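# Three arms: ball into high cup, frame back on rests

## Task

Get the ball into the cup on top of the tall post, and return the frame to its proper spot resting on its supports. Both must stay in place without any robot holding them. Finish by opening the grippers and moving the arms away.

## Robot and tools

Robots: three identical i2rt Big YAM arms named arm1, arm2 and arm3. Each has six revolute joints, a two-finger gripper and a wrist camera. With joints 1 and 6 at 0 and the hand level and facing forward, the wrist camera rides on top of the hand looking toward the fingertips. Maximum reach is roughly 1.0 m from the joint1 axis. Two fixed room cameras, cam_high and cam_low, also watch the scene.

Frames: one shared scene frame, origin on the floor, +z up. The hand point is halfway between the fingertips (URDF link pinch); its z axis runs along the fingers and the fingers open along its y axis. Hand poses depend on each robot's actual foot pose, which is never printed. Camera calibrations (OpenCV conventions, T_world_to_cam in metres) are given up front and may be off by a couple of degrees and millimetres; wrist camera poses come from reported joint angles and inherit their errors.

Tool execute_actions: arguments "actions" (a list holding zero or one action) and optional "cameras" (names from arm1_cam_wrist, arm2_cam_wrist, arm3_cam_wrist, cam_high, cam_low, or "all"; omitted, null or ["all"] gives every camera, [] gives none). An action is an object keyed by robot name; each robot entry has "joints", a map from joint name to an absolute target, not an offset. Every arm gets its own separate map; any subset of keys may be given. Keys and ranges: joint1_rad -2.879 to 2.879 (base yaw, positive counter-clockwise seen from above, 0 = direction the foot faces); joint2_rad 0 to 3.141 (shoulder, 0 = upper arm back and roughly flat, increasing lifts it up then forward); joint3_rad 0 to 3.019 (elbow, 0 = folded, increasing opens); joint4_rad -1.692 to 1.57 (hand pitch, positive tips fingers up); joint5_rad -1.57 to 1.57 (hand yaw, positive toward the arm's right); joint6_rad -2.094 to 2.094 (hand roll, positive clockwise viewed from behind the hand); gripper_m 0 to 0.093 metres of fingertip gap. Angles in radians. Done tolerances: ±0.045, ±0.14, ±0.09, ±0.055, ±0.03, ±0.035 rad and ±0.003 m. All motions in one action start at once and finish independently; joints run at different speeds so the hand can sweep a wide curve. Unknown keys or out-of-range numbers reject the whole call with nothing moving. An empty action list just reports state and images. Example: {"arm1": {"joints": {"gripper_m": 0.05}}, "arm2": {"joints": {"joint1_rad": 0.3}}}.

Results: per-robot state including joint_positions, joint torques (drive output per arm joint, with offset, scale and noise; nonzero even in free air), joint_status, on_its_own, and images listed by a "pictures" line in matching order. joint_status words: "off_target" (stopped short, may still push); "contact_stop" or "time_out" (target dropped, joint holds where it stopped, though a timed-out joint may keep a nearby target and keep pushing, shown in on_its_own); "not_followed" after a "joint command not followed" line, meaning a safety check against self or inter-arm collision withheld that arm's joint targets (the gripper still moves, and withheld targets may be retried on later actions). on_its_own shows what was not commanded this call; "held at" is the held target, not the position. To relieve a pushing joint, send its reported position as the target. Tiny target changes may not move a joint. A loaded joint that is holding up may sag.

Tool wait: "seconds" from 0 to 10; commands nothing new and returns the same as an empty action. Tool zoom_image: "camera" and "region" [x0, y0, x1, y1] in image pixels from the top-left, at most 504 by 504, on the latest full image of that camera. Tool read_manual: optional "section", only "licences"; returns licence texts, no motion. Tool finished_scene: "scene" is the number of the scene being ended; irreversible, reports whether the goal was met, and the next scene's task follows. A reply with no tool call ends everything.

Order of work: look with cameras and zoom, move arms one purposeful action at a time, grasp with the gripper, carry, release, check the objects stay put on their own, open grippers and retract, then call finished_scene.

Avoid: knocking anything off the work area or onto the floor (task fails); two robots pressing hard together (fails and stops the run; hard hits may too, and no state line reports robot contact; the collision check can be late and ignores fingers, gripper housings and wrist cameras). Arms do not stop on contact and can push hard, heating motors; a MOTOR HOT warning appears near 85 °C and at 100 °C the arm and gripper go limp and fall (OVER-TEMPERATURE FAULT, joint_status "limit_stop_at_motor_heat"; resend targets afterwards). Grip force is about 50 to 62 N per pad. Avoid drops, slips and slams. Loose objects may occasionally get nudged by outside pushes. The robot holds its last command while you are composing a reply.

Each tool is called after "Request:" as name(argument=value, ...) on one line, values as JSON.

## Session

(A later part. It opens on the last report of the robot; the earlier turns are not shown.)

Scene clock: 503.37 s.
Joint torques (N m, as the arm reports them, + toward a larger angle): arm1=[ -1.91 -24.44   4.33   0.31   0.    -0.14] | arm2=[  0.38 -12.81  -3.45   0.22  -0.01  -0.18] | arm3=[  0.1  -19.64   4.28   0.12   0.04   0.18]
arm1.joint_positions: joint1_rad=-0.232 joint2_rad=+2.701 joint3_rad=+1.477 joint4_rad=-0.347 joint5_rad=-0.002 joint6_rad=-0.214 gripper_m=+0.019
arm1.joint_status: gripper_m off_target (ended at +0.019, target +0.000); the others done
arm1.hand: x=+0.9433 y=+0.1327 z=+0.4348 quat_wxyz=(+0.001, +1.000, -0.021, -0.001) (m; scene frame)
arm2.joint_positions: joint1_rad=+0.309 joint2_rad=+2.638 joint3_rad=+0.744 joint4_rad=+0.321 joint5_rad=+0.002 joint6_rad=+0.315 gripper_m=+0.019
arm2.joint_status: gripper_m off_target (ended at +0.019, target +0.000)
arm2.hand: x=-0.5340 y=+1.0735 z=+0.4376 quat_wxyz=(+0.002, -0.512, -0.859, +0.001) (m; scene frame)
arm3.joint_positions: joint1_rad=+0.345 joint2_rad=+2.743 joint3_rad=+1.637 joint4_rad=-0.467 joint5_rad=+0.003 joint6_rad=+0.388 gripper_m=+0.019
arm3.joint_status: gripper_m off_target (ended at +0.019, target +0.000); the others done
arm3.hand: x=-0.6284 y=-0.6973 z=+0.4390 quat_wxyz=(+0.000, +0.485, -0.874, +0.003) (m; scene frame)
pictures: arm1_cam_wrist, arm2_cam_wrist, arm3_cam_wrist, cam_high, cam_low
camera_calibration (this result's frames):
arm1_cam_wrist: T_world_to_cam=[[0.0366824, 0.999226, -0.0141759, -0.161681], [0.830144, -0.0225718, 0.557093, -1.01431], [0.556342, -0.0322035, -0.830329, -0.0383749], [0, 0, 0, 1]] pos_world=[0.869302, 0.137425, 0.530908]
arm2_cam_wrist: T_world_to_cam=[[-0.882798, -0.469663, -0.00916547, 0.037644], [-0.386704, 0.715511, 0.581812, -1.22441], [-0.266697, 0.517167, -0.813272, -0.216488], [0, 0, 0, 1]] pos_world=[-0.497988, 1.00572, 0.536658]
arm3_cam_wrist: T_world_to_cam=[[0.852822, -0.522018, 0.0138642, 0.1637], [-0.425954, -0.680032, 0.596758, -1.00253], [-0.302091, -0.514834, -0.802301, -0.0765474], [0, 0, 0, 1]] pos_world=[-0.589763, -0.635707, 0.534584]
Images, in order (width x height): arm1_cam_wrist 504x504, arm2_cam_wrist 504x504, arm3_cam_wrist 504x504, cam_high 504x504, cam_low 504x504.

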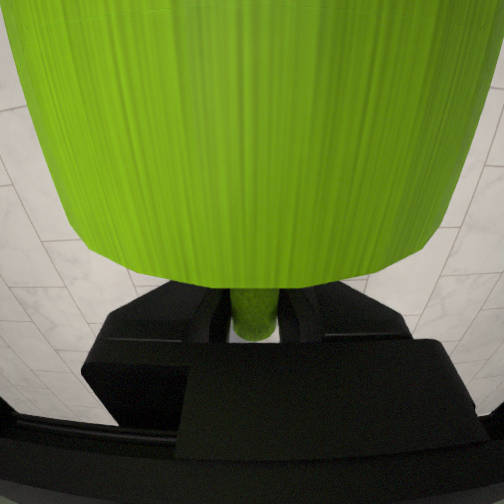

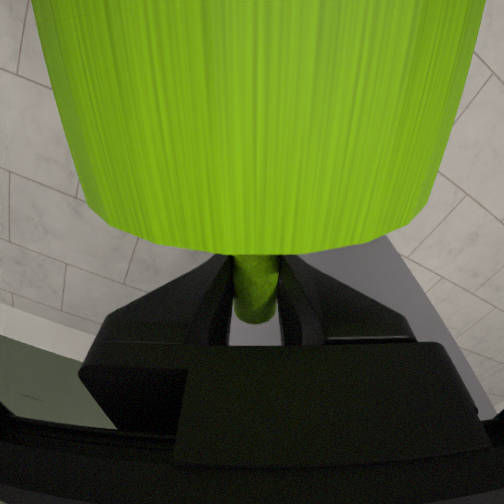

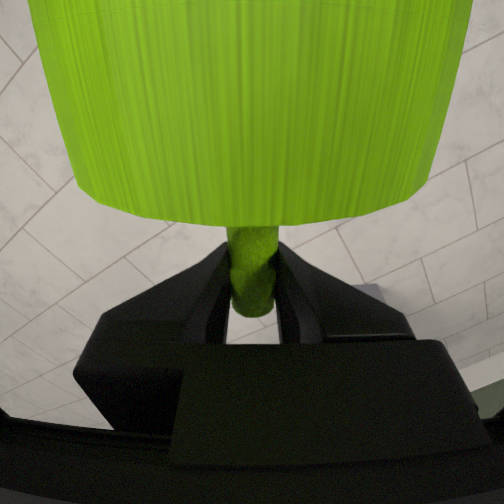

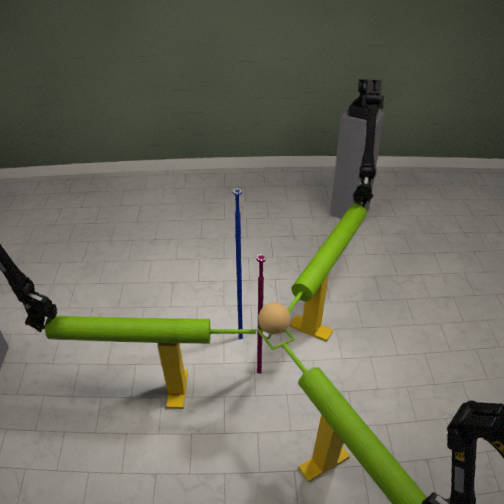

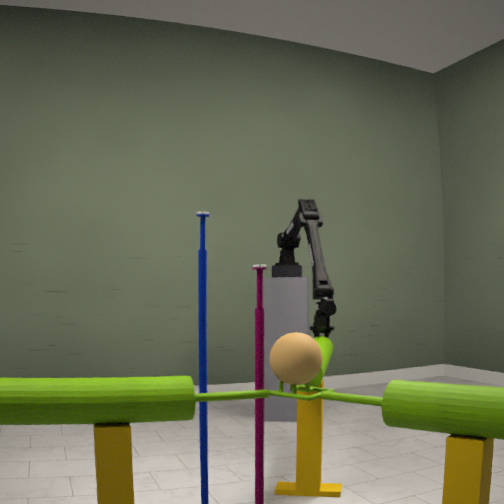

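Request:
execute_actions(actions=[{"arm1":{"joints":{"joint1_rad":-0.232,"joint2_rad":2.573,"joint3_rad":1.414,"joint4_rad":-0.389,"joint6_rad":-0.213}},"arm2":{"joints":{"joint1_rad":0.309,"joint2_rad":2.490,"joint3_rad":0.665,"joint4_rad":0.262,"joint6_rad":0.315}},"arm3":{"joints":{"joint1_rad":0.345,"joint2_rad":2.617,"joint3_rad":1.560,"joint4_rad":-0.490,"joint6_rad":0.388}}}], cameras=["cam_high","cam_low"])

Scene clock: 514.63 s.
Joint torques (N m, as the arm reports them, + toward a larger angle): arm1=[ -1.61 -27.62   3.68  -0.05  -0.01  -0.06] | arm2=[  1.03 -14.02  -4.07  -0.39  -0.07   0.  ] | arm3=[ -0.05 -21.88   3.63  -0.48   0.1    0.17]
arm1.joint_positions: joint1_rad=-0.226 joint2_rad=+2.610 joint3_rad=+1.413 joint4_rad=-0.380 joint5_rad=-0.002 joint6_rad=-0.211 gripper_m=+0.019
arm1.joint_status: all done
arm1.hand: x=+0.9452 y=+0.1290 z=+0.4717 quat_wxyz=(+0.002, +1.000, -0.019, +0.002) (m; scene frame)
arm2.joint_positions: joint1_rad=+0.309 joint2_rad=+2.514 joint3_rad=+0.678 joint4_rad=+0.267 joint5_rad=+0.003 joint6_rad=+0.315 gripper_m=+0.019
arm2.joint_status: all done
arm2.hand: x=-0.5307 y=+1.0701 z=+0.4754 quat_wxyz=(-0.001, -0.512, -0.859, +0.002) (m; scene frame)
arm3.joint_positions: joint1_rad=+0.341 joint2_rad=+2.656 joint3_rad=+1.565 joint4_rad=-0.477 joint5_rad=+0.001 joint6_rad=+0.378 gripper_m=+0.019
arm3.joint_status: all done
arm3.hand: x=-0.6265 y=-0.6996 z=+0.4743 quat_wxyz=(-0.001, +0.488, -0.873, +0.000) (m; scene frame)
pictures: cam_high, cam_low
Images, in order (width x height): cam_high 504x504, cam_low 504x504.

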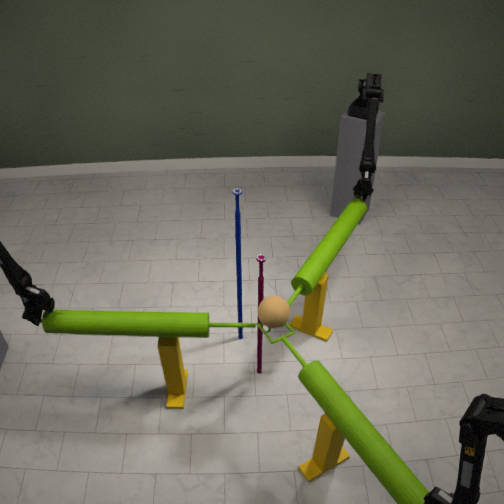

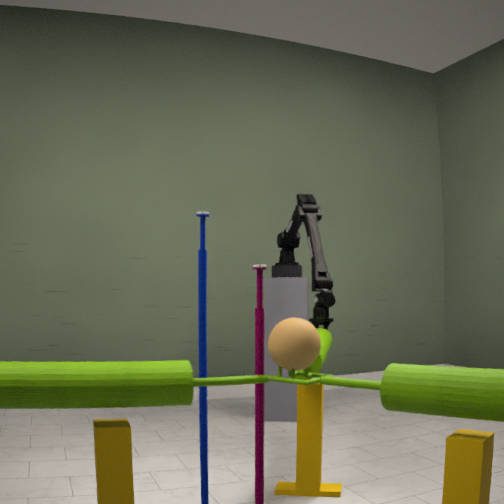

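Request:
execute_actions(actions=[{"arm1":{"joints":{"joint1_rad":-0.240,"joint2_rad":2.377,"joint3_rad":1.316,"joint4_rad":-0.482}},"arm2":{"joints":{"joint2_rad":2.195,"joint3_rad":0.522,"joint4_rad":0.098}},"arm3":{"joints":{"joint1_rad":0.350,"joint2_rad":2.426,"joint3_rad":1.459,"joint4_rad":-0.580}}}], cameras=["cam_high","cam_low"])

Scene clock: 523.90 s.
Joint torques (N m, as the arm reports them, + toward a larger angle): arm1=[ -1.82 -25.23   5.09   0.12   0.05  -0.05] | arm2=[  1.11 -13.44  -2.32  -0.62  -0.1    0.  ] | arm3=[ -0.92 -20.25   4.75  -0.29   0.07   0.11]
arm1.joint_positions: joint1_rad=-0.234 joint2_rad=+2.398 joint3_rad=+1.315 joint4_rad=-0.479 joint5_rad=-0.003 joint6_rad=-0.214 gripper_m=+0.019
arm1.joint_status: all done
arm1.hand: x=+0.9399 y=+0.1350 z=+0.5627 quat_wxyz=(+0.000, +1.000, -0.022, -0.005) (m; scene frame)
arm2.joint_positions: joint1_rad=+0.309 joint2_rad=+2.214 joint3_rad=+0.531 joint4_rad=+0.113 joint5_rad=+0.004 joint6_rad=+0.315 gripper_m=+0.019
arm2.joint_status: all done
arm2.hand: x=-0.5369 y=+1.0758 z=+0.5594 quat_wxyz=(+0.000, -0.512, -0.859, +0.002) (m; scene frame)
arm3.joint_positions: joint1_rad=+0.352 joint2_rad=+2.448 joint3_rad=+1.462 joint4_rad=-0.573 joint5_rad=+0.002 joint6_rad=+0.386 gripper_m=+0.019
arm3.joint_status: all done
arm3.hand: x=-0.6316 y=-0.6942 z=+0.5675 quat_wxyz=(-0.004, +0.489, -0.872, -0.002) (m; scene frame)
pictures: cam_high, cam_low
Images, in order (width x height): cam_high 504x504, cam_low 504x504.

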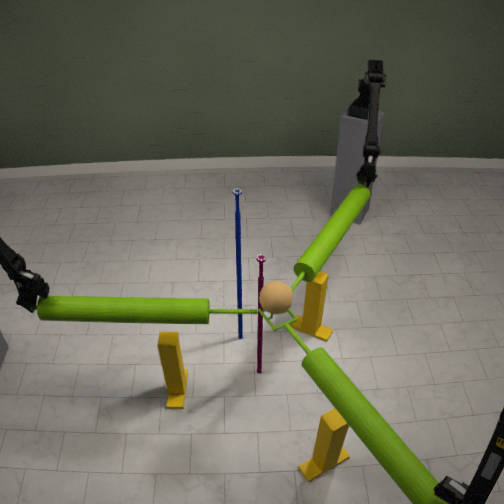

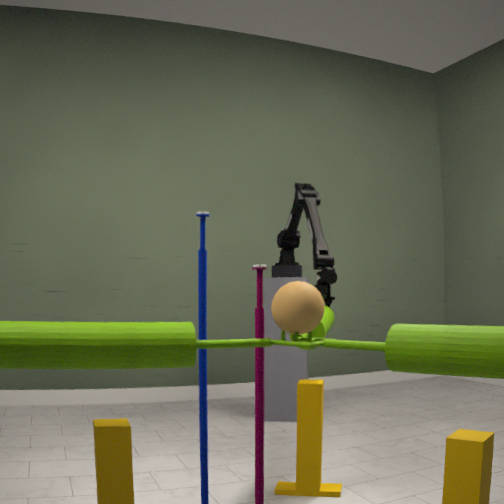

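Request:
execute_actions(actions=[{"arm1":{"joints":{"joint2_rad":2.212,"joint3_rad":1.262,"joint4_rad":-0.605}},"arm2":{"joints":{"joint2_rad":1.870,"joint3_rad":0.456,"joint4_rad":-0.170}},"arm3":{"joints":{"joint2_rad":2.274,"joint3_rad":1.407,"joint4_rad":-0.691}}}], cameras=["cam_high","cam_low"])

Scene clock: 533.57 s.
Joint torques (N m, as the arm reports them, + toward a larger angle): arm1=[ -1.77 -24.38   6.13  -0.04   0.01  -0.04] | arm2=[  0.99 -10.87  -0.08  -0.87  -0.15  -0.01] | arm3=[ -0.85 -19.75   5.21  -0.53   0.05   0.12]
arm1.joint_positions: joint1_rad=-0.234 joint2_rad=+2.231 joint3_rad=+1.263 joint4_rad=-0.598 joint5_rad=-0.002 joint6_rad=-0.214 gripper_m=+0.019
arm1.joint_status: all done
arm1.hand: x=+0.9420 y=+0.1342 z=+0.6367 quat_wxyz=(+0.001, +1.000, -0.022, -0.003) (m; scene frame)
arm2.joint_positions: joint1_rad=+0.309 joint2_rad=+1.885 joint3_rad=+0.465 joint4_rad=-0.147 joint5_rad=+0.005 joint6_rad=+0.315 gripper_m=+0.019
arm2.joint_status: all done
arm2.hand: x=-0.5358 y=+1.0746 z=+0.6382 quat_wxyz=(-0.002, -0.512, -0.859, +0.003) (m; scene frame)
arm3.joint_positions: joint1_rad=+0.350 joint2_rad=+2.296 joint3_rad=+1.414 joint4_rad=-0.678 joint5_rad=+0.002 joint6_rad=+0.385 gripper_m=+0.019
arm3.joint_status: all done
arm3.hand: x=-0.6309 y=-0.6949 z=+0.6395 quat_wxyz=(-0.004, +0.489, -0.872, -0.002) (m; scene frame)
pictures: cam_high, cam_low
Images, in order (width x height): cam_high 504x504, cam_low 504x504.

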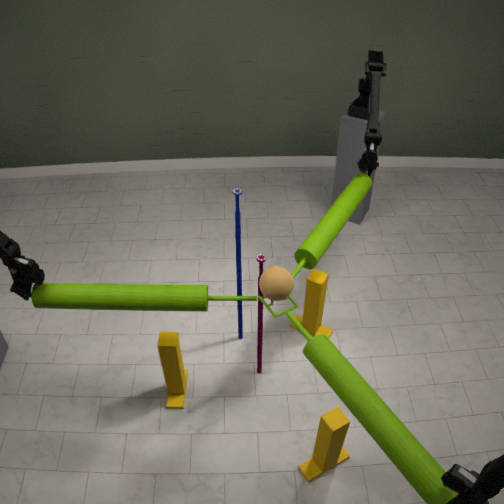

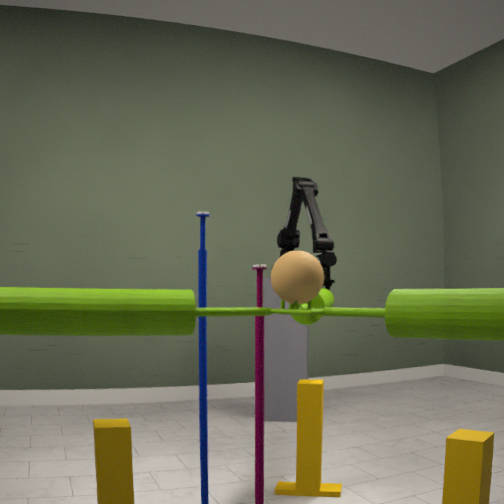

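Request:
execute_actions(actions=[{"arm1":{"joints":{"joint2_rad":2.050,"joint3_rad":1.250,"joint4_rad":-0.759}},"arm2":{"joints":{"joint2_rad":1.547,"joint3_rad":0.468,"joint4_rad":-0.497}},"arm3":{"joints":{"joint2_rad":2.123,"joint3_rad":1.400,"joint4_rad":-0.833}}}], cameras=["cam_high","cam_low"])

Scene clock: 540.87 s.
Joint torques (N m, as the arm reports them, + toward a larger angle): arm1=[ -2.39 -22.08   7.2    0.18   0.07  -0.07] | arm2=[ 1.45 -9.43  3.6  -1.1  -0.17  0.  ] | arm3=[ -0.35 -19.26   6.16  -0.47   0.09   0.12]
arm1.joint_positions: joint1_rad=-0.233 joint2_rad=+2.065 joint3_rad=+1.250 joint4_rad=-0.755 joint5_rad=-0.003 joint6_rad=-0.214 gripper_m=+0.019
arm1.joint_status: all done
arm1.hand: x=+0.9439 y=+0.1332 z=+0.7170 quat_wxyz=(+0.001, +1.000, -0.022, -0.001) (m; scene frame)
arm2.joint_positions: joint1_rad=+0.309 joint2_rad=+1.561 joint3_rad=+0.469 joint4_rad=-0.473 joint5_rad=+0.006 joint6_rad=+0.315 gripper_m=+0.019
arm2.joint_status: all done
arm2.hand: x=-0.5348 y=+1.0732 z=+0.7171 quat_wxyz=(-0.003, -0.512, -0.859, +0.004) (m; scene frame)
arm3.joint_positions: joint1_rad=+0.347 joint2_rad=+2.145 joint3_rad=+1.404 joint4_rad=-0.822 joint5_rad=+0.002 joint6_rad=+0.384 gripper_m=+0.019
arm3.joint_status: all done
arm3.hand: x=-0.6292 y=-0.6959 z=+0.7196 quat_wxyz=(-0.003, +0.488, -0.873, -0.001) (m; scene frame)
pictures: cam_high, cam_low
Images, in order (width x height): cam_high 504x504, cam_low 504x504.

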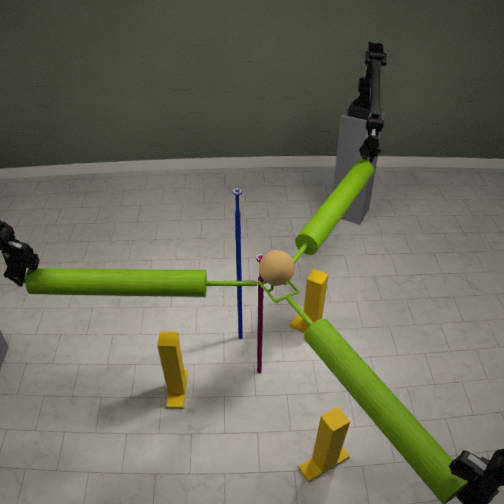

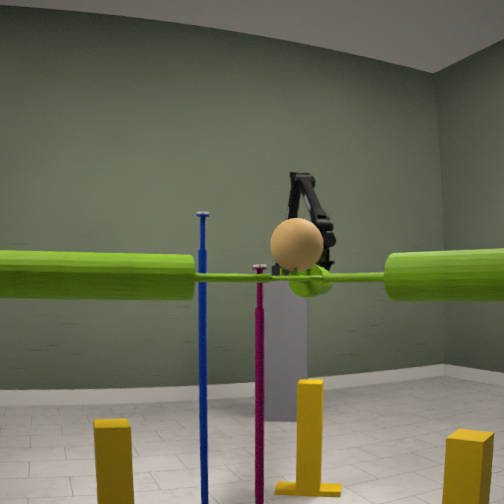

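Request:
execute_actions(actions=[{"arm1":{"joints":{"joint2_rad":1.912,"joint3_rad":1.290,"joint4_rad":-0.932}},"arm2":{"joints":{"joint2_rad":1.286,"joint3_rad":0.548,"joint4_rad":-0.826}},"arm3":{"joints":{"joint2_rad":1.994,"joint3_rad":1.438,"joint4_rad":-0.995}}}], cameras=["cam_high","cam_low"])

Request:
zoom_image(camera="cam_low", region=[190, 170, 350, 290])

Scene clock: 551.90 s.
Joint torques (N m, as the arm reports them, + toward a larger angle): arm1=[ -2.37 -21.15  11.18  -0.93   0.04  -0.01] | arm2=[ 1.04 -7.31  7.76 -1.8  -0.38 -0.01] | arm3=[ -0.28 -18.03   9.08  -1.6   -0.11   0.18]
arm1.joint_positions: joint1_rad=-0.229 joint2_rad=+1.917 joint3_rad=+1.258 joint4_rad=-0.904 joint5_rad=-0.003 joint6_rad=-0.214 gripper_m=+0.019
arm1.joint_status: all done
arm1.hand: x=+0.9483 y=+0.1301 z=+0.7930 quat_wxyz=(+0.001, +1.000, -0.020, -0.005) (m; scene frame)
arm2.joint_positions: joint1_rad=+0.309 joint2_rad=+1.293 joint3_rad=+0.530 joint4_rad=-0.777 joint5_rad=+0.011 joint6_rad=+0.315 gripper_m=+0.019
arm2.joint_status: all done
arm2.hand: x=-0.5330 y=+1.0704 z=+0.7957 quat_wxyz=(-0.014, -0.512, -0.859, +0.009) (m; scene frame)
arm3.joint_positions: joint1_rad=+0.340 joint2_rad=+2.009 joint3_rad=+1.413 joint4_rad=-0.957 joint5_rad=+0.005 joint6_rad=+0.379 gripper_m=+0.019
arm3.joint_status: all done
arm3.hand: x=-0.6257 y=-0.6998 z=+0.7964 quat_wxyz=(-0.008, +0.487, -0.873, -0.004) (m; scene frame)
pictures: cam_high, cam_low
Images, in order (width x height): cam_high 504x504, cam_low 504x504.

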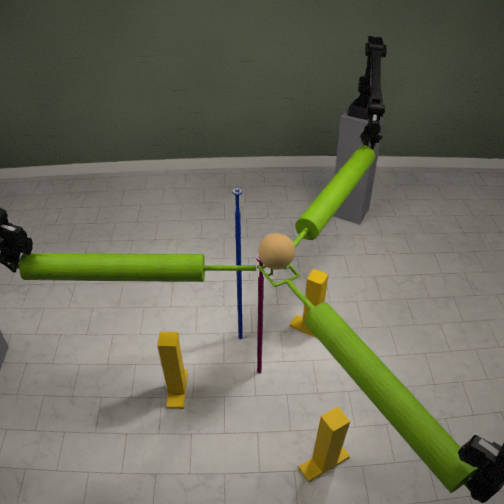

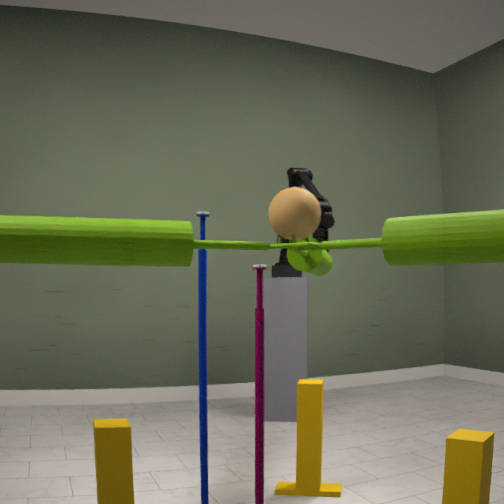

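Region (190, 170, 350, 290) of cam_low's 504x504 image, scaled by 3.150, with more detail than that image has; it fills the top 378 rows of this view, and the rest is white.

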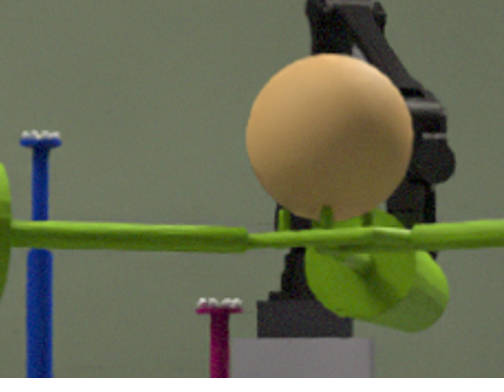

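Request:
execute_actions(actions=[{"arm1":{"joints":{"joint1_rad":-0.075,"joint2_rad":1.688,"joint3_rad":1.216,"joint4_rad":-1.085,"joint6_rad":-0.055}},"arm2":{"joints":{"joint1_rad":0.202,"joint2_rad":1.368,"joint3_rad":0.896,"joint4_rad":-1.094,"joint6_rad":0.205}},"arm3":{"joints":{"joint1_rad":0.240,"joint2_rad":1.724,"joint3_rad":1.272,"joint4_rad":-1.102,"joint6_rad":0.285}}}], cameras=["cam_high","cam_low"])

Scene clock: 571.67 s.
Joint torques (N m, as the arm reports them, + toward a larger angle): arm1=[ -2.66 -19.08   9.66   0.1    0.01   0.  ] | arm2=[  1.12 -10.49  11.1   -1.78  -0.17   0.  ] | arm3=[ -2.16 -15.25   8.07  -0.34   0.07   0.02]
arm1.joint_positions: joint1_rad=-0.076 joint2_rad=+1.699 joint3_rad=+1.212 joint4_rad=-1.082 joint5_rad=-0.002 joint6_rad=-0.061 gripper_m=+0.019
arm1.joint_status: all done
arm1.hand: x=+0.9771 y=+0.0479 z=+0.8817 quat_wxyz=(+0.001, +1.000, -0.020, -0.001) (m; scene frame)
arm2.joint_positions: joint1_rad=+0.196 joint2_rad=+1.379 joint3_rad=+0.852 joint4_rad=-1.047 joint5_rad=+0.006 joint6_rad=+0.206 gripper_m=+0.019
arm2.joint_status: all done
arm2.hand: x=-0.5038 y=+0.9902 z=+0.8692 quat_wxyz=(+0.002, -0.513, -0.858, +0.002) (m; scene frame)
arm3.joint_positions: joint1_rad=+0.254 joint2_rad=+1.738 joint3_rad=+1.267 joint4_rad=-1.092 joint5_rad=+0.000 joint6_rad=+0.291 gripper_m=+0.019
arm3.joint_status: all done
arm3.hand: x=-0.5971 y=-0.7782 z=+0.8854 quat_wxyz=(-0.002, +0.488, -0.873, -0.002) (m; scene frame)
pictures: cam_high, cam_low
Images, in order (width x height): cam_high 504x504, cam_low 504x504.

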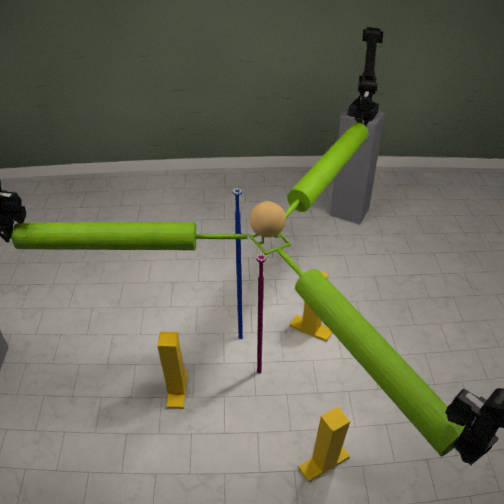

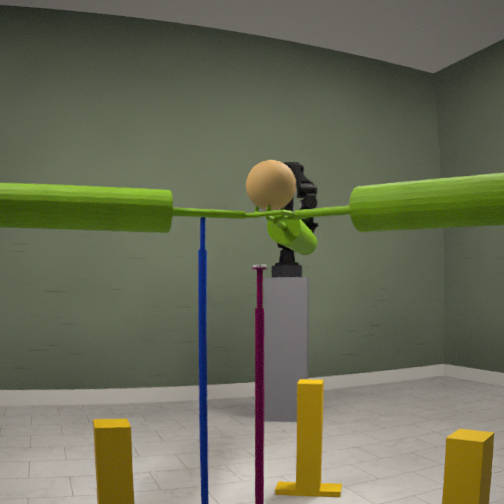

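Request:
execute_actions(actions=[{"arm1":{"joints":{"joint1_rad":0.097,"joint2_rad":1.522,"joint3_rad":1.256,"joint4_rad":-1.270,"joint6_rad":0.120}},"arm2":{"joints":{"joint1_rad":0.146,"joint2_rad":1.490,"joint3_rad":1.288,"joint4_rad":-1.325,"joint6_rad":0.145}},"arm3":{"joints":{"joint1_rad":0.108,"joint2_rad":1.486,"joint3_rad":1.198,"joint4_rad":-1.270,"joint6_rad":0.158}}}], cameras=["cam_high","cam_low"])

Scene clock: 580.47 s.
Joint torques (N m, as the arm reports them, + toward a larger angle): arm1=[ -2.1  -15.86  13.71  -0.27   0.4    0.  ] | arm2=[  1.58 -14.4   13.73  -1.42  -0.29  -0.04] | arm3=[ -1.45 -12.29   8.84  -0.52  -0.07   0.09]
arm1.joint_positions: joint1_rad=+0.097 joint2_rad=+1.530 joint3_rad=+1.212 joint4_rad=-1.256 joint5_rad=-0.010 joint6_rad=+0.111 gripper_m=+0.019
arm1.joint_status: all done
arm1.hand: x=+1.0152 y=-0.0329 z=+0.9554 quat_wxyz=(+0.005, +1.000, -0.019, +0.002) (m; scene frame)
arm2.joint_positions: joint1_rad=+0.137 joint2_rad=+1.510 joint3_rad=+1.224 joint4_rad=-1.288 joint5_rad=+0.008 joint6_rad=+0.145 gripper_m=+0.019
arm2.joint_status: all done
arm2.hand: x=-0.4686 y=+0.9079 z=+0.9511 quat_wxyz=(+0.003, -0.512, -0.859, +0.003) (m; scene frame)
arm3.joint_positions: joint1_rad=+0.115 joint2_rad=+1.503 joint3_rad=+1.191 joint4_rad=-1.253 joint5_rad=+0.004 joint6_rad=+0.154 gripper_m=+0.019
arm3.joint_status: all done
arm3.hand: x=-0.5572 y=-0.8608 z=+0.9621 quat_wxyz=(-0.003, +0.487, -0.873, +0.001) (m; scene frame)
pictures: cam_high, cam_low
Images, in order (width x height): cam_high 504x504, cam_low 504x504.

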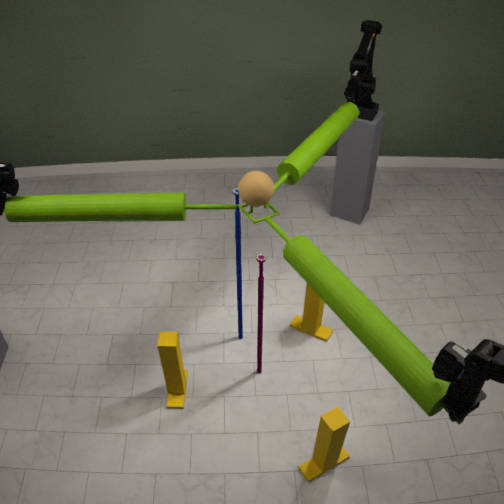

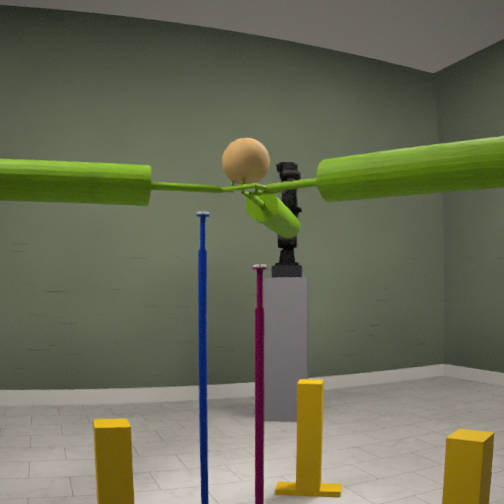

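Request:
execute_actions(actions=[{"arm1":{"joints":{"joint1_rad":0.295,"joint2_rad":1.465,"joint3_rad":1.180,"joint4_rad":-1.262,"joint6_rad":0.320}},"arm2":{"joints":{"joint1_rad":0.106,"joint2_rad":1.692,"joint3_rad":1.574,"joint4_rad":-1.375,"joint6_rad":0.105}},"arm3":{"joints":{"joint1_rad":-0.058,"joint2_rad":1.338,"joint3_rad":1.048,"joint4_rad":-1.262,"joint6_rad":-0.010}}}], cameras=["cam_high","cam_low"])

Scene clock: 595.37 s.
Joint torques (N m, as the arm reports them, + toward a larger angle): arm1=[ -2.84 -18.62  10.67  -0.07   0.31  -0.09] | arm2=[  2.01 -18.88  15.15  -1.26  -0.33   0.04] | arm3=[ -1.04 -10.71   9.03  -0.46   0.14   0.06]
arm1.joint_positions: joint1_rad=+0.305 joint2_rad=+1.503 joint3_rad=+1.170 joint4_rad=-1.255 joint5_rad=-0.008 joint6_rad=+0.318 gripper_m=+0.019
arm1.joint_status: all done
arm1.hand: x=+1.0461 y=-0.1173 z=+0.9511 quat_wxyz=(+0.001, +1.000, -0.019, +0.009) (m; scene frame)
arm2.joint_positions: joint1_rad=+0.093 joint2_rad=+1.726 joint3_rad=+1.495 joint4_rad=-1.345 joint5_rad=+0.009 joint6_rad=+0.102 gripper_m=+0.019
arm2.joint_status: all done
arm2.hand: x=-0.4359 y=+0.8257 z=+0.9531 quat_wxyz=(+0.004, -0.513, -0.859, +0.003) (m; scene frame)
arm3.joint_positions: joint1_rad=-0.052 joint2_rad=+1.369 joint3_rad=+1.037 joint4_rad=-1.252 joint5_rad=-0.001 joint6_rad=-0.012 gripper_m=+0.019
arm3.joint_status: all done
arm3.hand: x=-0.5262 y=-0.9430 z=+0.9571 quat_wxyz=(+0.006, +0.487, -0.874, +0.004) (m; scene frame)
pictures: cam_high, cam_low
Images, in order (width x height): cam_high 504x504, cam_low 504x504.

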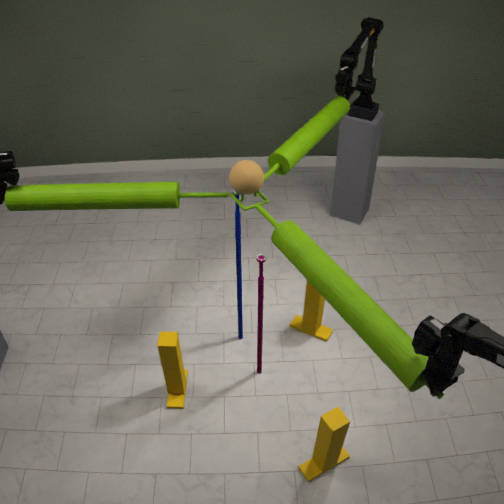

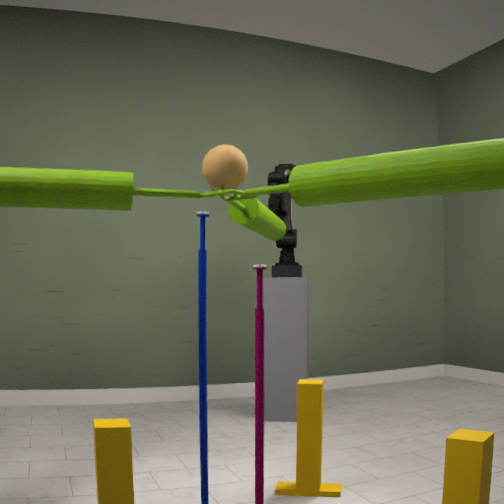

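Request:
execute_actions(actions=[{"arm1":{"joints":{"joint1_rad":0.497,"joint2_rad":1.440,"joint3_rad":1.180,"joint4_rad":-1.262,"joint6_rad":0.528}},"arm2":{"joints":{"joint1_rad":0.082,"joint2_rad":1.913,"joint3_rad":1.924,"joint4_rad":-1.480,"joint6_rad":0.078}},"arm3":{"joints":{"joint1_rad":-0.279,"joint2_rad":1.210,"joint3_rad":0.950,"joint4_rad":-1.276,"joint6_rad":-0.232}}}], cameras=["cam_high","cam_low"])

Request:
zoom_image(camera="cam_low", region=[160, 140, 260, 240])

Request:
zoom_image(camera="cam_high", region=[200, 140, 280, 220])

Scene clock: 612.37 s.
Joint torques (N m, as the arm reports them, + toward a larger angle): arm1=[ -2.08 -18.96  10.96  -0.13   0.76  -0.03] | arm2=[  2.63 -22.79  16.    -0.84  -0.36   0.04] | arm3=[-1.29 -9.11  9.14 -0.49  0.04  0.09]
arm1.joint_positions: joint1_rad=+0.509 joint2_rad=+1.482 joint3_rad=+1.170 joint4_rad=-1.256 joint5_rad=-0.015 joint6_rad=+0.523 gripper_m=+0.019
arm1.joint_status: all done
arm1.hand: x=+1.0795 y=-0.1977 z=+0.9595 quat_wxyz=(+0.007, +1.000, -0.019, +0.003) (m; scene frame)
arm2.joint_positions: joint1_rad=+0.066 joint2_rad=+1.950 joint3_rad=+1.837 joint4_rad=-1.463 joint5_rad=+0.011 joint6_rad=+0.076 gripper_m=+0.019
arm2.joint_status: all done
arm2.hand: x=-0.4020 y=+0.7461 z=+0.9601 quat_wxyz=(+0.005, -0.513, -0.858, +0.004) (m; scene frame)
arm3.joint_positions: joint1_rad=-0.272 joint2_rad=+1.241 joint3_rad=+0.941 joint4_rad=-1.265 joint5_rad=+0.000 joint6_rad=-0.233 gripper_m=+0.019
arm3.joint_status: all done
arm3.hand: x=-0.4913 y=-1.0227 z=+0.9648 quat_wxyz=(-0.003, +0.487, -0.873, +0.001) (m; scene frame)
pictures: cam_high, cam_low
Images, in order (width x height): cam_high 504x504, cam_low 504x504.

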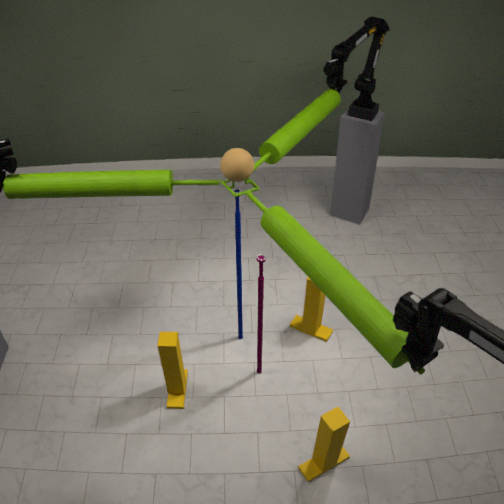

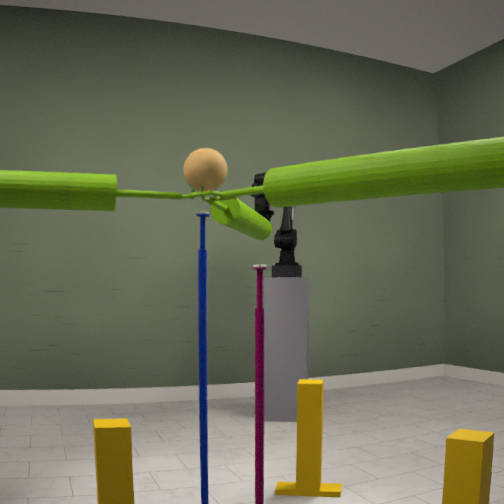

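Region (160, 140, 260, 240) of cam_low's 504x504 image, scaled by 5.040, with more detail than that image has.

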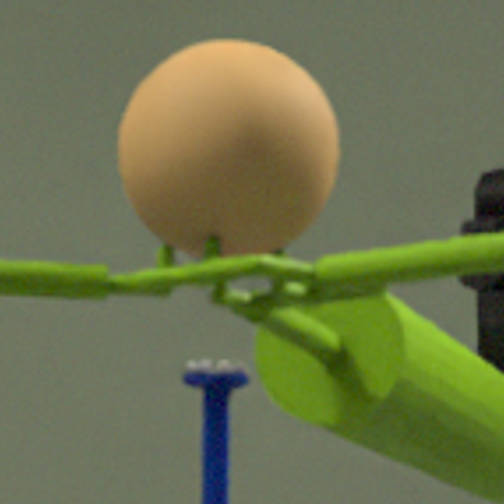

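Region (200, 140, 280, 220) of cam_high's 504x504 image, scaled by 6.300, with more detail than that image has.

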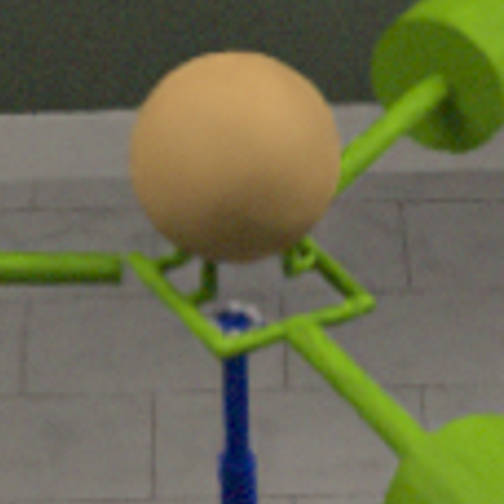

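Request:
execute_actions(actions=[{"arm1":{"joints":{"joint1_rad":0.538,"joint2_rad":1.522,"joint3_rad":1.129,"joint4_rad":-1.172,"joint6_rad":0.552}},"arm2":{"joints":{"joint1_rad":0.070,"joint2_rad":1.960,"joint3_rad":1.834,"joint4_rad":-1.392,"joint6_rad":0.075}},"arm3":{"joints":{"joint1_rad":-0.310,"joint2_rad":1.275,"joint3_rad":0.883,"joint4_rad":-1.174,"joint6_rad":-0.267}}}], cameras=["cam_high","cam_low"])

Request:
zoom_image(camera="cam_low", region=[160, 140, 260, 240])

Request:
zoom_image(camera="cam_high", region=[200, 140, 280, 220])

Scene clock: 702.10 s.
Joint torques (N m, as the arm reports them, + toward a larger angle): arm1=[ -1.59 -17.08  10.29   0.12   0.43  -0.04] | arm2=[  1.18 -22.02   9.58  -0.09  -0.33   0.  ] | arm3=[-1.52 -8.54  8.74 -0.03  0.08  0.05]
arm1.joint_positions: joint1_rad=+0.538 joint2_rad=+1.540 joint3_rad=+1.120 joint4_rad=-1.174 joint5_rad=-0.010 joint6_rad=+0.551 gripper_m=+0.019
arm1.joint_status: all done
arm1.hand: x=+1.0839 y=-0.2078 z=+0.9185 quat_wxyz=(-0.002, +1.000, -0.019, +0.013) (m; scene frame)
arm2.joint_positions: joint1_rad=+0.065 joint2_rad=+1.993 joint3_rad=+1.820 joint4_rad=-1.401 joint5_rad=+0.010 joint6_rad=+0.075 gripper_m=+0.019
arm2.joint_status: all done
arm2.hand: x=-0.3964 y=+0.7368 z=+0.9287 quat_wxyz=(+0.004, -0.513, -0.858, +0.003) (m; scene frame)
arm3.joint_positions: joint1_rad=-0.298 joint2_rad=+1.292 joint3_rad=+0.873 joint4_rad=-1.174 joint5_rad=+0.000 joint6_rad=-0.261 gripper_m=+0.019
arm3.joint_status: all done
arm3.hand: x=-0.4878 y=-1.0314 z=+0.9247 quat_wxyz=(+0.012, +0.488, -0.873, +0.004) (m; scene frame)
pictures: cam_high, cam_low
Images, in order (width x height): cam_high 504x504, cam_low 504x504.

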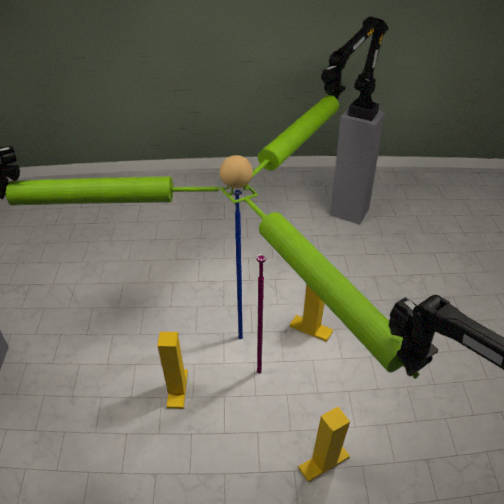

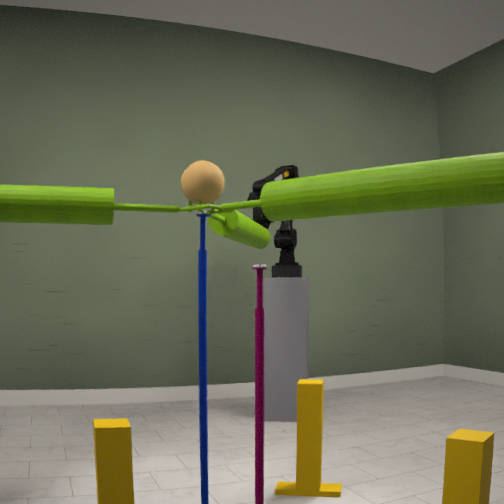

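Region (160, 140, 260, 240) of cam_low's 504x504 image, scaled by 5.040, with more detail than that image has.

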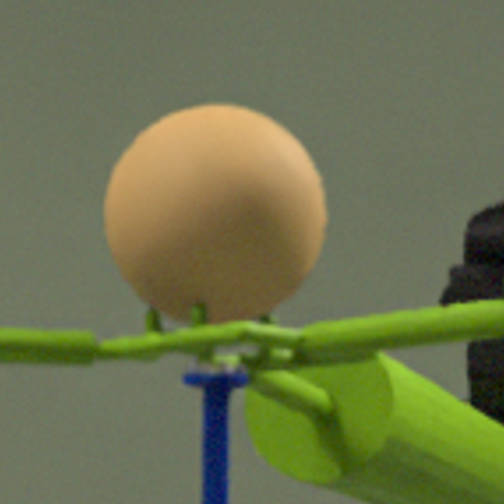

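Region (200, 140, 280, 220) of cam_high's 504x504 image, scaled by 6.300, with more detail than that image has.

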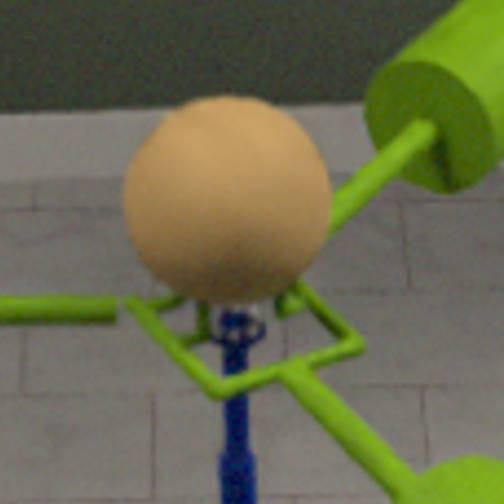

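Request:
execute_actions(actions=[{"arm1":{"joints":{"joint1_rad":0.536,"joint2_rad":1.541,"joint3_rad":1.075,"joint4_rad":-1.076}},"arm2":{"joints":{"joint2_rad":1.975,"joint3_rad":1.767,"joint4_rad":-1.310}},"arm3":{"joints":{"joint1_rad":-0.298,"joint2_rad":1.296,"joint3_rad":0.821,"joint4_rad":-1.068,"joint6_rad":-0.261}}}], cameras=["cam_high","cam_low"])

Request:
zoom_image(camera="cam_low", region=[160, 160, 260, 260])

Request:
zoom_image(camera="cam_high", region=[200, 150, 280, 230])

Scene clock: 732.87 s.
Joint torques (N m, as the arm reports them, + toward a larger angle): arm1=[ -1.09 -16.08   9.74   0.54   0.49  -0.02] | arm2=[  1.8  -22.63   8.98   0.19  -0.32   0.01] | arm3=[-1.28 -7.19  8.09  0.22  0.12  0.09]
arm1.joint_positions: joint1_rad=+0.538 joint2_rad=+1.552 joint3_rad=+1.071 joint4_rad=-1.088 joint5_rad=-0.011 joint6_rad=+0.551 gripper_m=+0.019
arm1.joint_status: all done
arm1.hand: x=+1.0834 y=-0.2082 z=+0.8970 quat_wxyz=(+0.005, +1.000, -0.019, +0.002) (m; scene frame)
arm2.joint_positions: joint1_rad=+0.065 joint2_rad=+2.002 joint3_rad=+1.759 joint4_rad=-1.317 joint5_rad=+0.009 joint6_rad=+0.075 gripper_m=+0.019
arm2.joint_status: all done
arm2.hand: x=-0.3959 y=+0.7362 z=+0.9004 quat_wxyz=(-0.003, -0.513, -0.858, +0.006) (m; scene frame)
arm3.joint_positions: joint1_rad=-0.298 joint2_rad=+1.304 joint3_rad=+0.815 joint4_rad=-1.077 joint5_rad=+0.000 joint6_rad=-0.261 gripper_m=+0.019
arm3.joint_status: all done
arm3.hand: x=-0.4880 y=-1.0317 z=+0.9011 quat_wxyz=(-0.002, +0.488, -0.873, +0.001) (m; scene frame)
pictures: cam_high, cam_low
Images, in order (width x height): cam_high 504x504, cam_low 504x504.

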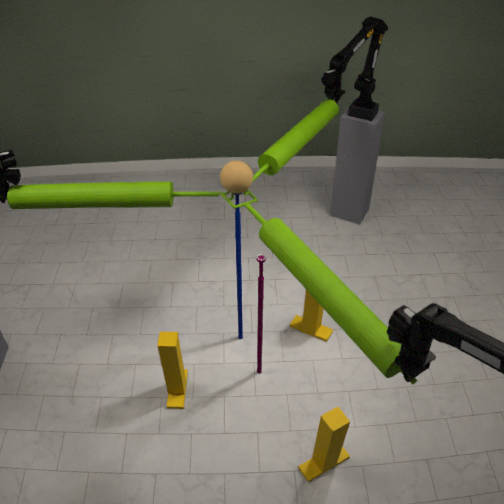

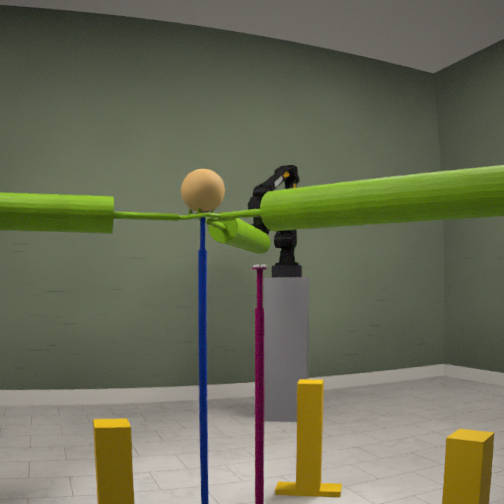

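Region (160, 160, 260, 260) of cam_low's 504x504 image, scaled by 5.040, with more detail than that image has.

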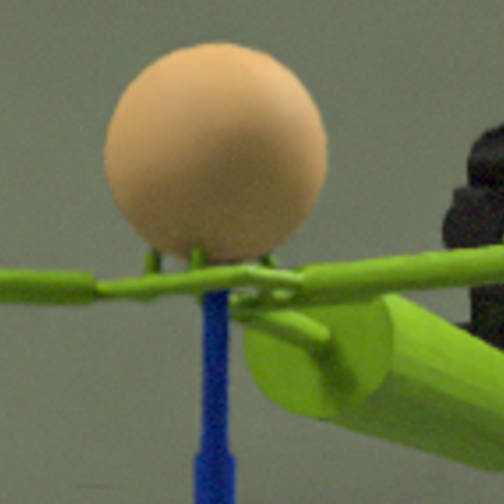

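Region (200, 150, 280, 230) of cam_high's 504x504 image, scaled by 6.300, with more detail than that image has.

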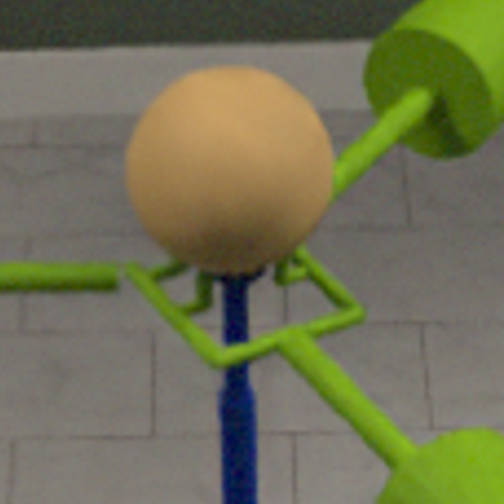

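Request:
execute_actions(actions=[{"arm1":{"joints":{"joint2_rad":1.601,"joint3_rad":1.021,"joint4_rad":-0.966}},"arm2":{"joints":{"joint2_rad":2.014,"joint3_rad":1.712,"joint4_rad":-1.227}},"arm3":{"joints":{"joint2_rad":1.365,"joint3_rad":0.759,"joint4_rad":-0.940}}}], cameras=["cam_high","cam_low"])

Request:
zoom_image(camera="cam_low", region=[160, 160, 280, 280])

Request:
zoom_image(camera="cam_high", region=[200, 150, 280, 230])

Scene clock: 753.93 s.
Joint torques (N m, as the arm reports them, + toward a larger angle): arm1=[ -1.88 -15.84   8.52   0.5    0.43  -0.04] | arm2=[  1.42 -21.96   8.57   0.    -0.27   0.02] | arm3=[-0.16 -8.27  7.46  0.29  0.09  0.07]
arm1.joint_positions: joint1_rad=+0.538 joint2_rad=+1.614 joint3_rad=+1.018 joint4_rad=-0.977 joint5_rad=-0.010 joint6_rad=+0.551 gripper_m=+0.019
arm1.joint_status: all done
arm1.hand: x=+1.0836 y=-0.2079 z=+0.8545 quat_wxyz=(+0.003, +1.000, -0.019, +0.004) (m; scene frame)
arm2.joint_positions: joint1_rad=+0.065 joint2_rad=+2.033 joint3_rad=+1.707 joint4_rad=-1.235 joint5_rad=+0.008 joint6_rad=+0.074 gripper_m=+0.019
arm2.joint_status: all done
arm2.hand: x=-0.3953 y=+0.7357 z=+0.8631 quat_wxyz=(-0.003, -0.513, -0.858, +0.006) (m; scene frame)
arm3.joint_positions: joint1_rad=-0.298 joint2_rad=+1.376 joint3_rad=+0.756 joint4_rad=-0.951 joint5_rad=+0.000 joint6_rad=-0.261 gripper_m=+0.019
arm3.joint_status: all done
arm3.hand: x=-0.4880 y=-1.0319 z=+0.8599 quat_wxyz=(+0.001, +0.488, -0.873, +0.001) (m; scene frame)
pictures: cam_high, cam_low
Images, in order (width x height): cam_high 504x504, cam_low 504x504.

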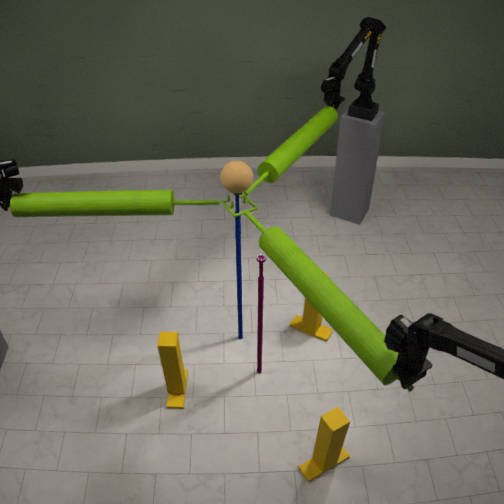

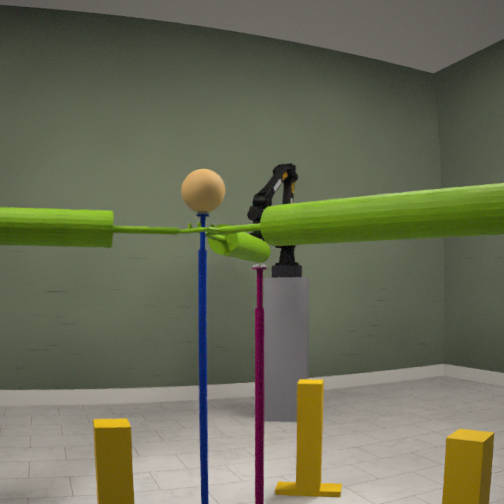

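Region (160, 160, 280, 280) of cam_low's 504x504 image, scaled by 4.200, with more detail than that image has.

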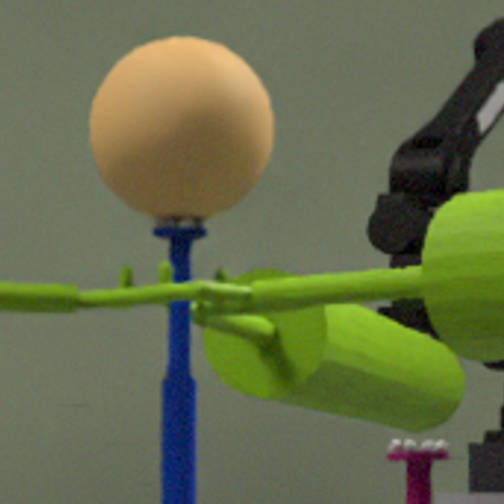

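Region (200, 150, 280, 230) of cam_high's 504x504 image, scaled by 6.300, with more detail than that image has.

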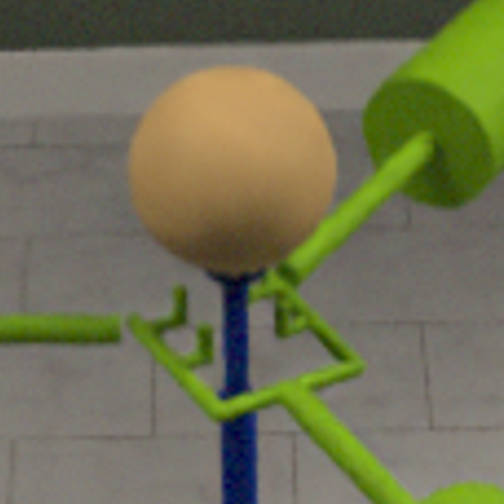

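Request:
execute_actions(actions=[{"arm1":{"joints":{"joint1_rad":0.401,"joint4_rad":-0.962,"joint6_rad":0.415}},"arm2":{"joints":{"joint1_rad":0.078,"joint2_rad":1.878,"joint3_rad":1.498,"joint4_rad":-1.145,"joint6_rad":0.083}},"arm3":{"joints":{"joint1_rad":-0.136,"joint2_rad":1.420,"joint3_rad":0.833,"joint4_rad":-0.932,"joint6_rad":-0.100}}}], cameras=["cam_high","cam_low"])

Request:
zoom_image(camera="cam_high", region=[200, 150, 300, 250])

Scene clock: 785.63 s.
Joint torques (N m, as the arm reports them, + toward a larger angle): arm1=[ -1.15 -16.58   8.77   0.22   0.41  -0.06] | arm2=[  1.99 -20.65   8.21   0.26  -0.15   0.12] | arm3=[-0.43 -8.6  10.35 -0.13 -0.11  0.16]
arm1.joint_positions: joint1_rad=+0.404 joint2_rad=+1.614 joint3_rad=+1.018 joint4_rad=-0.966 joint5_rad=-0.009 joint6_rad=+0.421 gripper_m=+0.019
arm1.joint_status: all done
arm1.hand: x=+1.0564 y=-0.1581 z=+0.8545 quat_wxyz=(+0.006, +1.000, -0.021, -0.002) (m; scene frame)
arm2.joint_positions: joint1_rad=+0.066 joint2_rad=+1.906 joint3_rad=+1.495 joint4_rad=-1.159 joint5_rad=+0.005 joint6_rad=+0.074 gripper_m=+0.019
arm2.joint_status: all done
arm2.hand: x=-0.4239 y=+0.7827 z=+0.8596 quat_wxyz=(+0.001, -0.512, -0.859, +0.002) (m; scene frame)
arm3.joint_positions: joint1_rad=-0.141 joint2_rad=+1.421 joint3_rad=+0.788 joint4_rad=-0.931 joint5_rad=+0.005 joint6_rad=-0.108 gripper_m=+0.019
arm3.joint_status: all done
arm3.hand: x=-0.5154 y=-0.9850 z=+0.8560 quat_wxyz=(-0.004, +0.489, -0.872, +0.002) (m; scene frame)
pictures: cam_high, cam_low
Images, in order (width x height): cam_high 504x504, cam_low 504x504.

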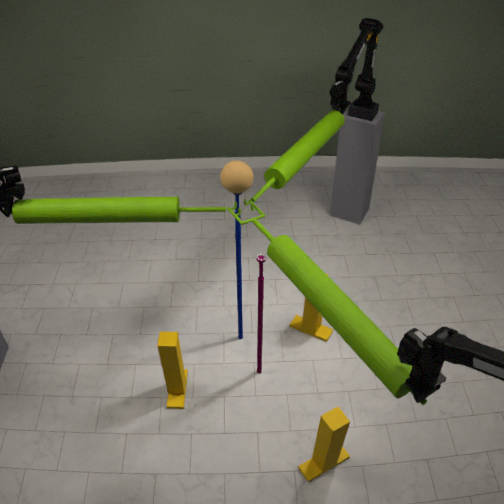

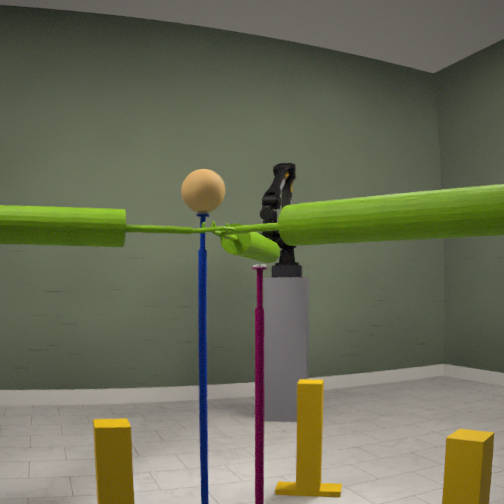

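Region (200, 150, 300, 250) of cam_high's 504x504 image, scaled by 5.040, with more detail than that image has.

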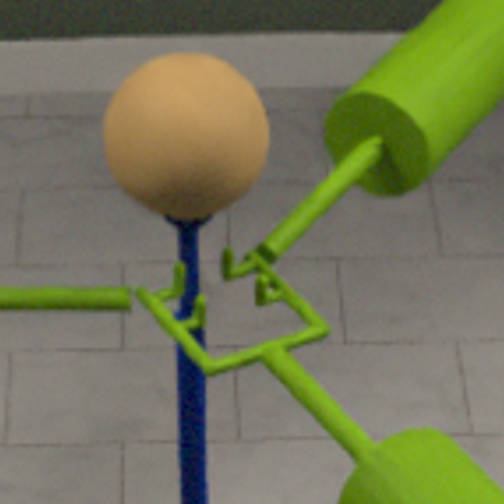

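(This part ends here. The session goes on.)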